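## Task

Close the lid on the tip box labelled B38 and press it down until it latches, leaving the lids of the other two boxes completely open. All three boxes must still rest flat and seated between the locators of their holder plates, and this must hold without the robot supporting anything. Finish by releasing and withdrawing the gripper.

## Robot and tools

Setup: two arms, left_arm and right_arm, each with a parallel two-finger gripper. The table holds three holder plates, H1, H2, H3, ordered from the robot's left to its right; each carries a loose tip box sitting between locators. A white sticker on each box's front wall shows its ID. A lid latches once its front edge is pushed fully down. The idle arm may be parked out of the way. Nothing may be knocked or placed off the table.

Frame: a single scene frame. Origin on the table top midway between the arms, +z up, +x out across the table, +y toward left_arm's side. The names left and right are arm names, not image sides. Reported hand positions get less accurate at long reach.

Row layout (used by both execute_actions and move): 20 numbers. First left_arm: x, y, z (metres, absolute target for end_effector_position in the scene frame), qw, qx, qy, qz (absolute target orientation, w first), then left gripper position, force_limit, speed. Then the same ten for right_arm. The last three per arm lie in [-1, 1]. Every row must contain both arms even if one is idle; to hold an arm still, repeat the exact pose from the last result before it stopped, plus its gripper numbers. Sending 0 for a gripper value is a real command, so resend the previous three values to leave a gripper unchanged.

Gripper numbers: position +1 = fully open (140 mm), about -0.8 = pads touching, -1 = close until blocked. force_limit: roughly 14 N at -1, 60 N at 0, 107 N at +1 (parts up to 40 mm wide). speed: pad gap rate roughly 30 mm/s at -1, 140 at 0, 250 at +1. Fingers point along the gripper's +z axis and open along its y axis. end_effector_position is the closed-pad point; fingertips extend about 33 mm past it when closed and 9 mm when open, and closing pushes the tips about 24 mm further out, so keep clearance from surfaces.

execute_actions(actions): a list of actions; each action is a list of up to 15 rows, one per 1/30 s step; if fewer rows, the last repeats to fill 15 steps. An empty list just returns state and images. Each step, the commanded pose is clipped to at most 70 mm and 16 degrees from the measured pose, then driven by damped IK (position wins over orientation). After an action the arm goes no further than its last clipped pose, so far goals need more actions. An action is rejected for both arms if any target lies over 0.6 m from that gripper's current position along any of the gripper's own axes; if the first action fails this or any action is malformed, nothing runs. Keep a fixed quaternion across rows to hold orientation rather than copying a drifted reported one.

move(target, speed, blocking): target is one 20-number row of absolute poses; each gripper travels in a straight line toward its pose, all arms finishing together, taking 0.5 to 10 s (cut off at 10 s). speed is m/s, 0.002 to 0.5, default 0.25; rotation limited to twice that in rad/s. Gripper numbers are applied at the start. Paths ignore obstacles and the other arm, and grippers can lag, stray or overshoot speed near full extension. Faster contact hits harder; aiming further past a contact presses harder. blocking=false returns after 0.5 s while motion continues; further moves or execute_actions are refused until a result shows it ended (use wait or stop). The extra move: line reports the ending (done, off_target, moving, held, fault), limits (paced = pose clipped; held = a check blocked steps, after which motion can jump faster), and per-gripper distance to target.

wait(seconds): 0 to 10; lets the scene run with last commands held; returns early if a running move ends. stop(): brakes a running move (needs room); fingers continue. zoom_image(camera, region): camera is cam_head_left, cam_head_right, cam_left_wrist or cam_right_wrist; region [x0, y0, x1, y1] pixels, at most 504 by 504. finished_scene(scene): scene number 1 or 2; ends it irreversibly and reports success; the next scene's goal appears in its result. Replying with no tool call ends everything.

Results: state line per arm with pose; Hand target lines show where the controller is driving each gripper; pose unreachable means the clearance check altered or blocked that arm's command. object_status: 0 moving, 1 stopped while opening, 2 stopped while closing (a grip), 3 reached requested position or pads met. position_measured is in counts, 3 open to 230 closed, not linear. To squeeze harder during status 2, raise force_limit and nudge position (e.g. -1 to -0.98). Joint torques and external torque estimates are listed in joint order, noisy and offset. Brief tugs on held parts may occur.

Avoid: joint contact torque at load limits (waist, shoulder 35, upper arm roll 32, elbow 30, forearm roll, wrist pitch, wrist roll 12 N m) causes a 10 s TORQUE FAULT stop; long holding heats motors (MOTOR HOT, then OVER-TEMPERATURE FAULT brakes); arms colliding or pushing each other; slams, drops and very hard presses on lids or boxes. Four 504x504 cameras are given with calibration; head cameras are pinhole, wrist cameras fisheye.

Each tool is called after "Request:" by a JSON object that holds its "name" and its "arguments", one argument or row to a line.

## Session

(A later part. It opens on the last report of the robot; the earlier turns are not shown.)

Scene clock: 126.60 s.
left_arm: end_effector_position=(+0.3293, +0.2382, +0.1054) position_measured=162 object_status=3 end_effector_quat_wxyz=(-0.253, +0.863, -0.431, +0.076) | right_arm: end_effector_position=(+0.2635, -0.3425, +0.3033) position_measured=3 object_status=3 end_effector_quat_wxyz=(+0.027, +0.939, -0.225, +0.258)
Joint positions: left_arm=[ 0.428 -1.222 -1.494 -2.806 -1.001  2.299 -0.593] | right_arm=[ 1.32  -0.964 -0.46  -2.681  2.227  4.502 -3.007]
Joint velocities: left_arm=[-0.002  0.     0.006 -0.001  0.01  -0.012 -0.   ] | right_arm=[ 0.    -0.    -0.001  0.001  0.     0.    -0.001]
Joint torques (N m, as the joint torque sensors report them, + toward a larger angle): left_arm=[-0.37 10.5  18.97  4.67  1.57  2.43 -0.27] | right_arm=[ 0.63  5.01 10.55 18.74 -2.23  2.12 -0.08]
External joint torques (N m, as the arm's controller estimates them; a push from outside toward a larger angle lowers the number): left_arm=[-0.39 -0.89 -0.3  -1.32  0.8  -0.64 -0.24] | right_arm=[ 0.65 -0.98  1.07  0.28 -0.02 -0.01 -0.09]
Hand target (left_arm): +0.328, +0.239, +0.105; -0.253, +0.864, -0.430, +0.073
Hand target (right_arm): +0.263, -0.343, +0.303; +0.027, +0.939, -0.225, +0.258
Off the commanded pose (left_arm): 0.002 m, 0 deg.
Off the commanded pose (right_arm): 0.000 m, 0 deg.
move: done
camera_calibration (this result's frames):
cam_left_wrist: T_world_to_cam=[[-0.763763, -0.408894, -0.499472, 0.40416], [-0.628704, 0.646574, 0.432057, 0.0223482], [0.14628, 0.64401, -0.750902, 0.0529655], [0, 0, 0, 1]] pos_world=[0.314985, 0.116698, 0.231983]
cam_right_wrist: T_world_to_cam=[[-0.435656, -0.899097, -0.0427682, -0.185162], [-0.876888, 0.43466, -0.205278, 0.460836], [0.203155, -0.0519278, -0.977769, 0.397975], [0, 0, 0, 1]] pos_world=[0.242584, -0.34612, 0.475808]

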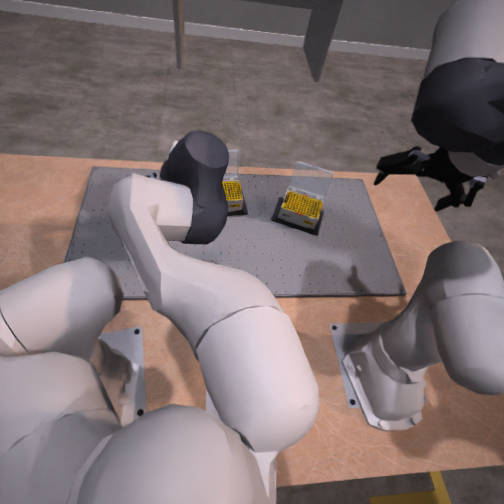

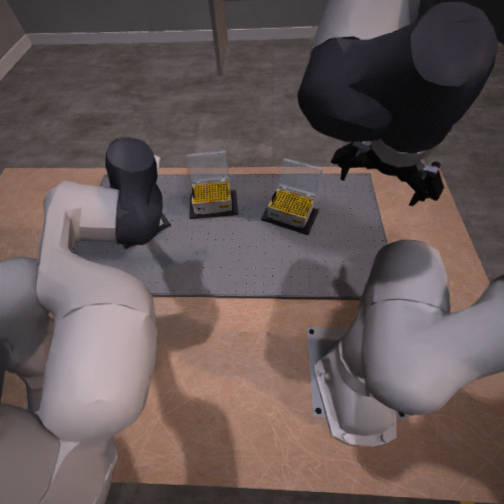

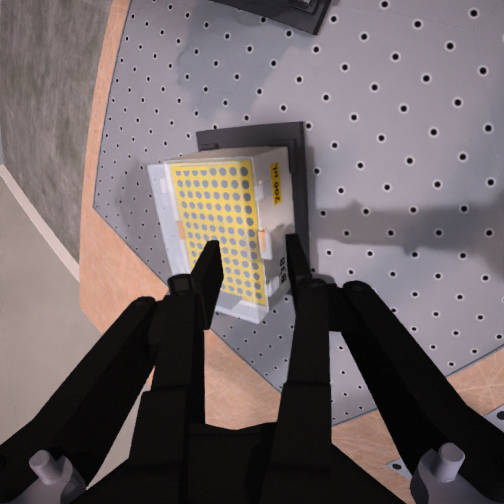

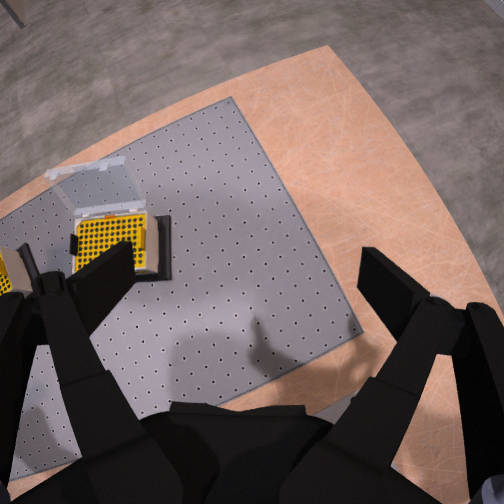

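Request:
{"name": "move", "arguments": {
  "target": [0.3212, 0.2343, 0.104, -0.2529, 0.8637, -0.4298, 0.0734, -0.265, 0, -1, 0.2635, -0.3425, 0.3033, 0.027, 0.939, -0.225, 0.258, 1, 0, 0],
  "speed": 0.03
}}

Request:
{"name": "move", "arguments": {
  "target": [0.3212, 0.2343, 0.090, -0.2529, 0.8637, -0.4298, 0.0734, -0.265, 0, -1, 0.2635, -0.3425, 0.3033, 0.027, 0.939, -0.225, 0.258, 1, 0, 0],
  "speed": 0.012
}}

Scene clock: 131.53 s.
left_arm: end_effector_position=(+0.3225, +0.2328, +0.1043) position_measured=162 object_status=3 end_effector_quat_wxyz=(-0.253, +0.861, -0.435, +0.074) | right_arm: end_effector_position=(+0.2635, -0.3425, +0.3033) position_measured=3 object_status=3 end_effector_quat_wxyz=(+0.027, +0.939, -0.225, +0.258)
Joint positions: left_arm=[ 0.399 -1.231 -1.493 -2.811 -0.998  2.283 -0.607] | right_arm=[ 1.32  -0.964 -0.46  -2.681  2.227  4.502 -3.007]
Joint velocities: left_arm=[-0.003 -0.007  0.001 -0.003 -0.    -0.013 -0.016] | right_arm=[-0.     0.001 -0.     0.     0.    -0.001  0.001]
Joint torques (N m, as the joint torque sensors report them, + toward a larger angle): left_arm=[-0.05  9.04 19.13  3.74  1.41  2.5  -0.43] | right_arm=[ 0.35  5.59 10.15 18.55 -2.22  2.16  0.  ]
External joint torques (N m, as the arm's controller estimates them; a push from outside toward a larger angle lowers the number): left_arm=[-0.12 -2.4  -0.11 -2.01  0.63 -0.54 -0.4 ] | right_arm=[ 0.37 -0.42  0.68  0.09 -0.01  0.04 -0.01]
Hand target (left_arm): +0.321, +0.235, +0.104; -0.253, +0.864, -0.430, +0.073
Hand target (right_arm): +0.263, -0.343, +0.303; +0.027, +0.939, -0.225, +0.258
Off the commanded pose (left_arm): 0.002 m, 1 deg.
Off the commanded pose (right_arm): 0.000 m, 0 deg.
move: done
camera_calibration (this result's frames):
cam_left_wrist: T_world_to_cam=[[-0.768691, -0.402019, -0.497488, 0.396036], [-0.622168, 0.650408, 0.435747, 0.018633], [0.148392, 0.644477, -0.750087, 0.0557643], [0, 0, 0, 1]] pos_world=[0.307747, 0.111156, 0.230732]
cam_right_wrist: T_world_to_cam=[[-0.435656, -0.899097, -0.0427682, -0.185162], [-0.876888, 0.434659, -0.205278, 0.460836], [0.203155, -0.0519279, -0.977769, 0.397975], [0, 0, 0, 1]] pos_world=[0.242584, -0.34612, 0.475808]

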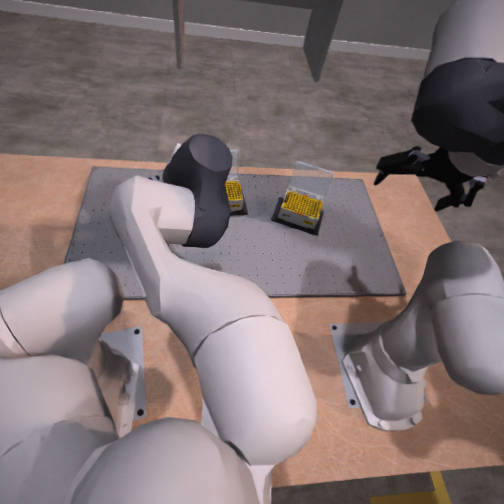

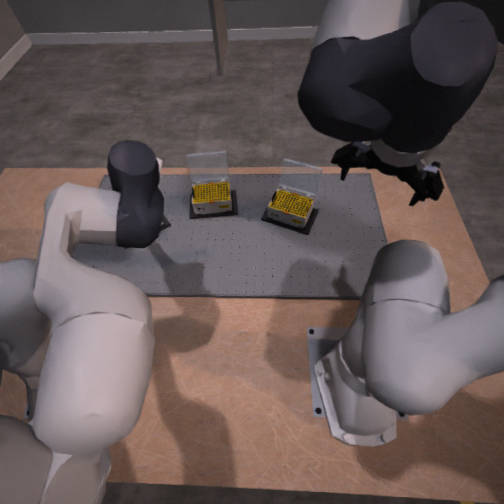

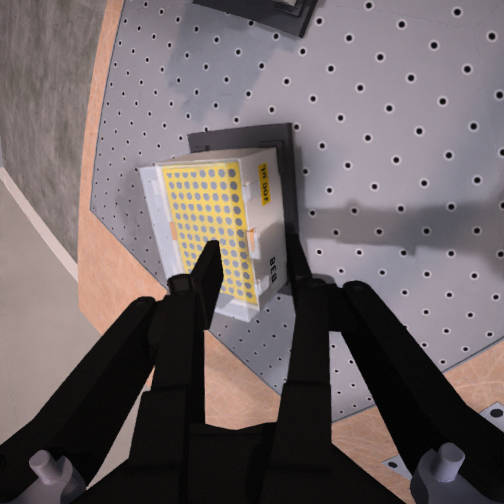

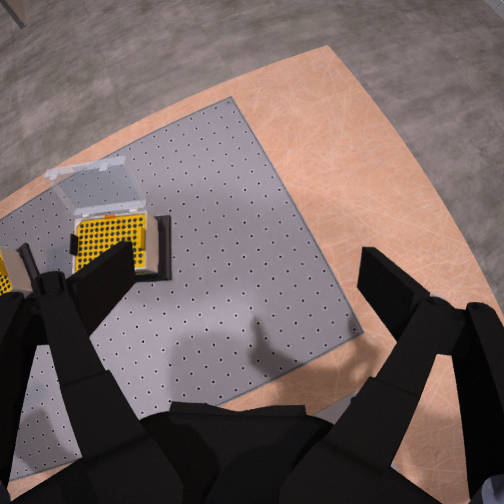

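Scene clock: 132.97 s.
left_arm: end_effector_position=(+0.3258, +0.2329, +0.0978) position_measured=162 object_status=3 end_effector_quat_wxyz=(-0.259, +0.860, -0.432, +0.081) | right_arm: end_effector_position=(+0.2635, -0.3425, +0.3033) position_measured=3 object_status=3 end_effector_quat_wxyz=(+0.027, +0.939, -0.225, +0.258)
Joint positions: left_arm=[ 0.407 -1.227 -1.53  -2.812 -1.021  2.316 -0.618] | right_arm=[ 1.32  -0.964 -0.46  -2.681  2.227  4.502 -3.007]
Joint velocities: left_arm=[-0.     0.012 -0.001 -0.005 -0.001  0.014 -0.014] | right_arm=[-0.     0.    -0.001  0.     0.    -0.001 -0.001]
Joint torques (N m, as the joint torque sensors report them, + toward a larger angle): left_arm=[ 3.61 17.87 12.08  2.48 -2.1   2.08  0.14] | right_arm=[ 0.06  5.02 10.55 18.13 -2.22  2.11 -0.11]
External joint torques (N m, as the arm's controller estimates them; a push from outside toward a larger angle lowers the number): left_arm=[ 3.6   6.39 -7.19 -2.63 -2.84 -0.98  0.16] | right_arm=[ 0.02 -1.04  0.99 -0.32 -0.01 -0.01 -0.12]
Hand target (left_arm): +0.321, +0.234, +0.090; -0.252, +0.864, -0.430, +0.073
Hand target (right_arm): +0.263, -0.343, +0.303; +0.027, +0.939, -0.225, +0.258
Off the commanded pose (left_arm): 0.009 m, 1 deg.
Off the commanded pose (right_arm): 0.000 m, 0 deg.
move: off_target (left_arm)
camera_calibration (this result's frames):
cam_left_wrist: T_world_to_cam=[[-0.759786, -0.399904, -0.512642, 0.393423], [-0.630043, 0.647533, 0.428656, 0.0273606], [0.160532, 0.648674, -0.743944, 0.0448455], [0, 0, 0, 1]] pos_world=[0.308957, 0.110524, 0.22332]
cam_right_wrist: T_world_to_cam=[[-0.435656, -0.899097, -0.0427684, -0.185162], [-0.876888, 0.43466, -0.205278, 0.460836], [0.203155, -0.0519277, -0.977769, 0.397975], [0, 0, 0, 1]] pos_world=[0.242584, -0.34612, 0.475808]

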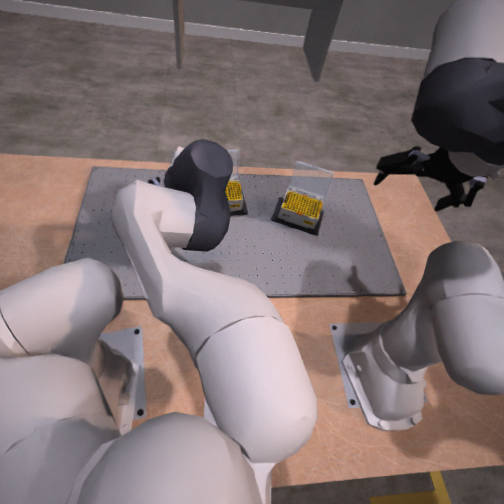

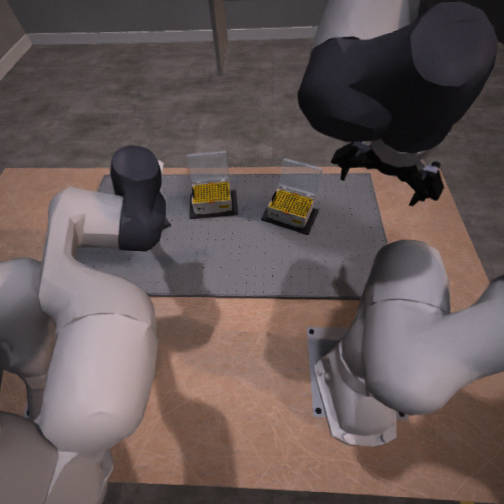

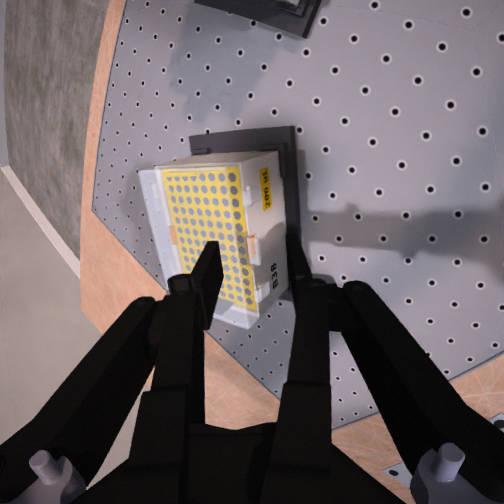

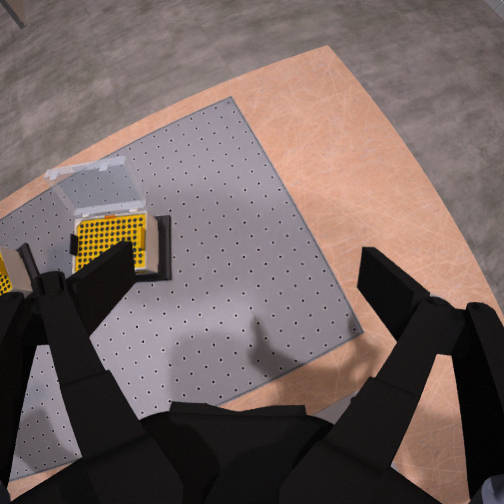

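Request:
{"name": "move", "arguments": {
  "target": [0.3212, 0.2343, 0.125, -0.2529, 0.8637, -0.4298, 0.0734, -0.265, 0, -1, 0.2635, -0.3425, 0.3033, 0.027, 0.939, -0.225, 0.258, 1, 0, 0],
  "speed": 0.04
}}

Request:
{"name": "zoom_image", "arguments": {
  "camera": "cam_left_wrist",
  "region": [140, 110, 340, 340]
}}

Scene clock: 134.93 s.
left_arm: end_effector_position=(+0.3229, +0.2357, +0.1256) position_measured=162 object_status=3 end_effector_quat_wxyz=(-0.254, +0.864, -0.429, +0.075) | right_arm: end_effector_position=(+0.2635, -0.3425, +0.3033) position_measured=3 object_status=3 end_effector_quat_wxyz=(+0.027, +0.939, -0.225, +0.258)
Joint positions: left_arm=[ 0.38  -1.239 -1.416 -2.81  -0.928  2.249 -0.622] | right_arm=[ 1.32  -0.964 -0.46  -2.681  2.227  4.502 -3.007]
Joint velocities: left_arm=[-0.002 -0.     0.003  0.002  0.015 -0.014  0.001] | right_arm=[0.001 0.002 0.    0.    0.001 0.    0.   ]
Joint torques (N m, as the joint torque sensors report them, + toward a larger angle): left_arm=[-0.65 10.5  19.05  7.58  1.51  2.56 -0.09] | right_arm=[-0.07  5.72 10.48 18.31 -2.12  2.14 -0.02]
External joint torques (N m, as the arm's controller estimates them; a push from outside toward a larger angle lowers the number): left_arm=[-0.62 -0.41  0.03  0.24  0.67 -0.48 -0.06] | right_arm=[-0.1  -0.39  0.95 -0.13  0.08  0.02 -0.03]
Hand target (left_arm): +0.322, +0.235, +0.126; -0.254, +0.864, -0.429, +0.073
Hand target (right_arm): +0.263, -0.343, +0.303; +0.027, +0.939, -0.225, +0.258
Off the commanded pose (left_arm): 0.002 m, 0 deg.
Off the commanded pose (right_arm): 0.000 m, 0 deg.
move: done
camera_calibration (this result's frames):
cam_left_wrist: T_world_to_cam=[[-0.761422, -0.411749, -0.500699, 0.40845], [-0.631996, 0.643405, 0.431986, 0.0130127], [0.144283, 0.645363, -0.750126, 0.0709628], [0, 0, 0, 1]] pos_world=[0.308988, 0.11401, 0.25212]
cam_right_wrist: T_world_to_cam=[[-0.435656, -0.899096, -0.0427683, -0.185162], [-0.876888, 0.43466, -0.205278, 0.460836], [0.203154, -0.0519277, -0.977769, 0.397975], [0, 0, 0, 1]] pos_world=[0.242584, -0.34612, 0.475808]

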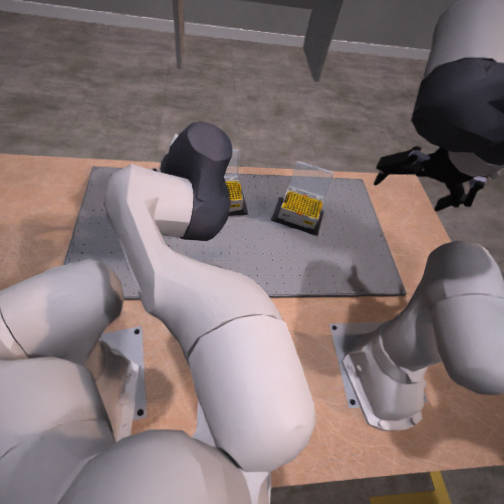

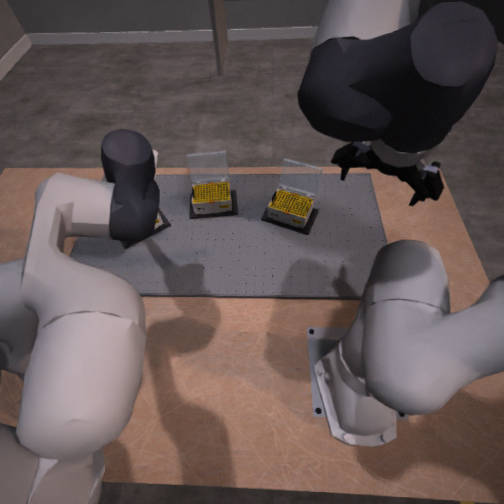

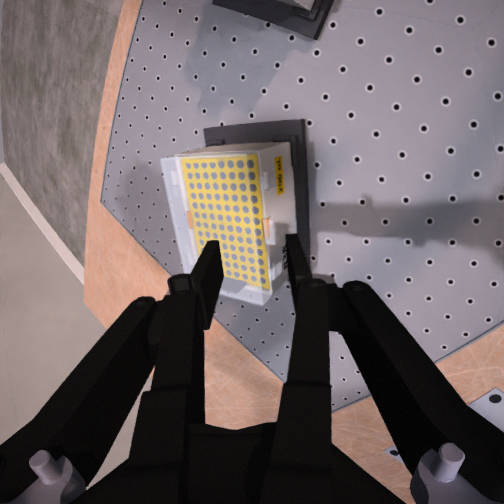

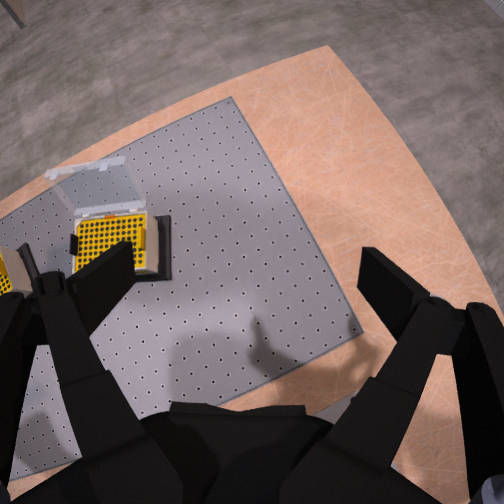

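Region (140, 110, 340, 340) of cam_left_wrist's 504x504 image, scaled by 2.191, with more detail than that image has; it fills the left 438 columns of this view, and the rest is white.

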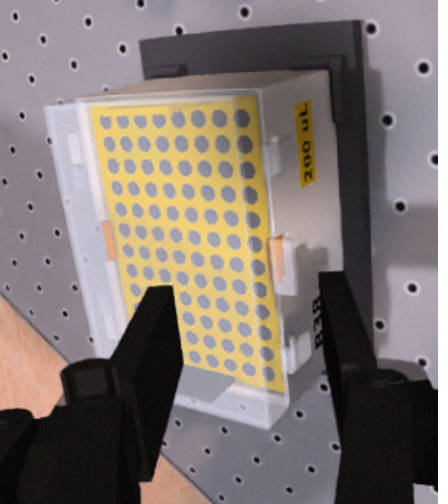

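Request:
{"name": "move", "arguments": {
  "target": [0.30, 0.44, 0.28, 0, 0.889, -0.458, 0, -0.265, 0, -1, 0.2635, -0.3425, 0.3033, 0.027, 0.939, -0.225, 0.258, 1, 0, 0],
  "speed": 0.2
}}

Request:
{"name": "zoom_image", "arguments": {
  "camera": "cam_head_right",
  "region": [80, 140, 340, 260]
}}

Scene clock: 138.60 s.
left_arm: end_effector_position=(+0.3070, +0.4472, +0.2843) position_measured=162 object_status=3 end_effector_quat_wxyz=(-0.003, +0.893, -0.450, +0.002) | right_arm: end_effector_position=(+0.2635, -0.3425, +0.3033) position_measured=3 object_status=3 end_effector_quat_wxyz=(+0.027, +0.939, -0.225, +0.258)
Joint positions: left_arm=[ 0.687 -0.695 -0.465 -2.478 -0.301  1.834 -0.073] | right_arm=[ 1.32  -0.964 -0.46  -2.681  2.227  4.502 -3.007]
Joint velocities: left_arm=[-0.009  0.004  0.005  0.001  0.009 -0.007  0.017] | right_arm=[-0.001  0.    -0.001 -0.002 -0.     0.    -0.001]
Joint torques (N m, as the joint torque sensors report them, + toward a larger angle): left_arm=[-0.35 -3.82  7.29 23.58  1.52  1.95  0.27] | right_arm=[ 0.3   5.74 10.32 18.95 -2.17  2.15 -0.12]
External joint torques (N m, as the arm's controller estimates them; a push from outside toward a larger angle lowers the number): left_arm=[-0.35  2.58  0.17  0.28  0.75 -0.56  0.27] | right_arm=[ 0.31 -0.33  0.84  0.55  0.03  0.03 -0.13]
Hand target (left_arm): +0.306, +0.447, +0.284; -0.002, +0.890, -0.456, -0.000
Hand target (right_arm): +0.263, -0.343, +0.303; +0.027, +0.939, -0.225, +0.258
Off the commanded pose (left_arm): 0.011 m, 1 deg.
Off the commanded pose (right_arm): 0.000 m, 0 deg.
move: off_target (left_arm)
camera_calibration (this result's frames):
cam_left_wrist: T_world_to_cam=[[-0.862753, -0.505254, -0.0193829, 0.498901], [-0.479072, 0.804582, 0.35091, -0.297683], [-0.161704, 0.312034, -0.936209, 0.351651], [0, 0, 0, 1]] pos_world=[0.34468, 0.381855, 0.443348]
cam_right_wrist: T_world_to_cam=[[-0.435656, -0.899097, -0.0427683, -0.185162], [-0.876888, 0.434659, -0.205278, 0.460836], [0.203155, -0.0519277, -0.977769, 0.397975], [0, 0, 0, 1]] pos_world=[0.242584, -0.34612, 0.475808]

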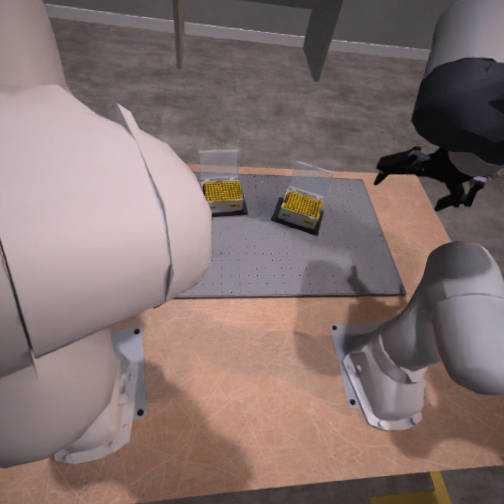

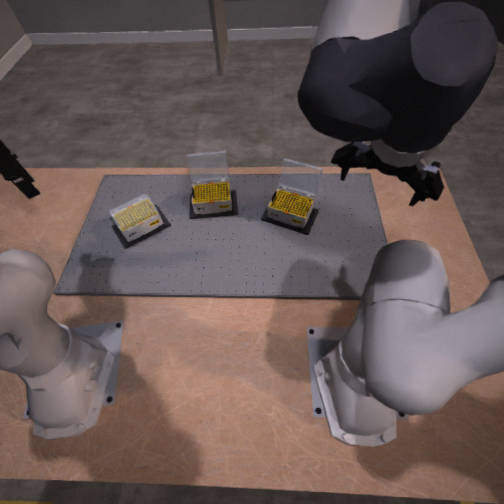

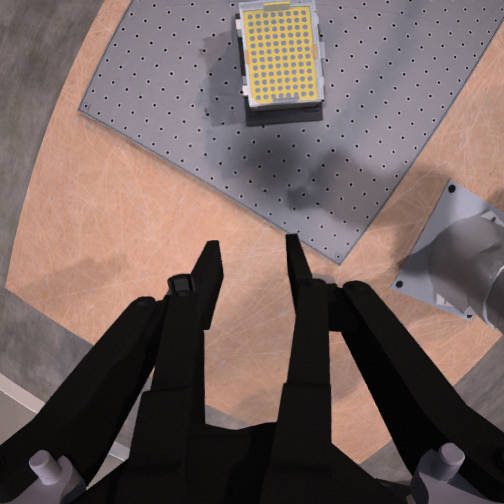

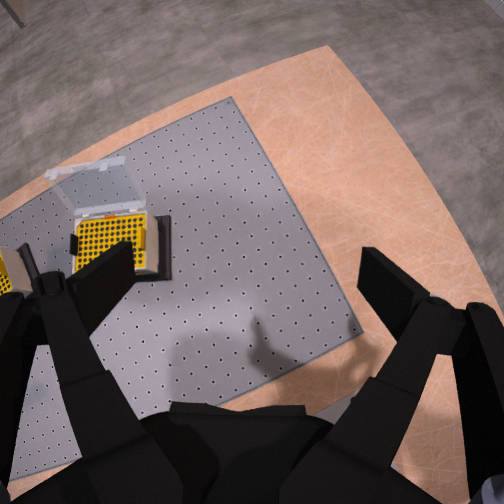

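Region (80, 140, 340, 260) of cam_head_right's 504x504 image, scaled by 1.938, with more detail than that image has; it fills the top 233 rows of this view, and the rest is white.

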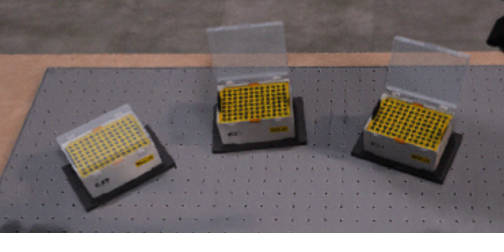

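Request:
{"name": "zoom_image", "arguments": {
  "camera": "cam_head_right",
  "region": [100, 180, 180, 255]
}}

Request:
{"name": "zoom_image", "arguments": {
  "camera": "cam_left_wrist",
  "region": [210, 0, 350, 140]
}}

Region (100, 180, 180, 255) of cam_head_right's 504x504 image, scaled by 6.300, with more detail than that image has; it fills the top 472 rows of this view, and the rest is white.

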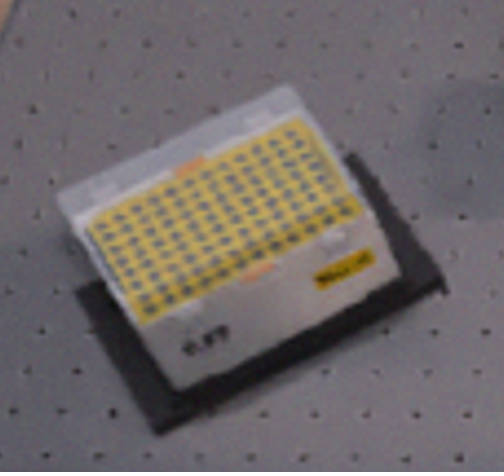

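Region (210, 0, 350, 140) of cam_left_wrist's 504x504 image, scaled by 3.600, with more detail than that image has.

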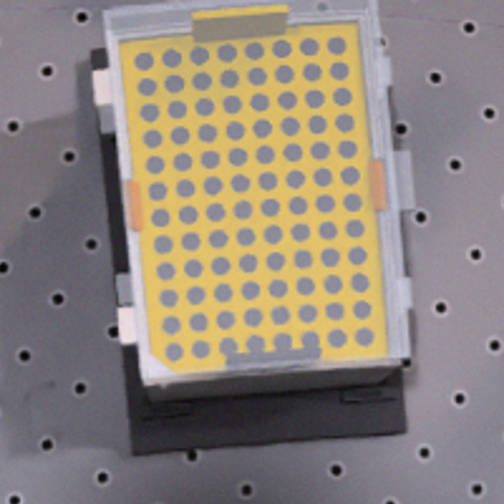

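Request:
{"name": "finished_scene", "arguments": {
  "scene": 1
}}

The scene is finished: the task was done.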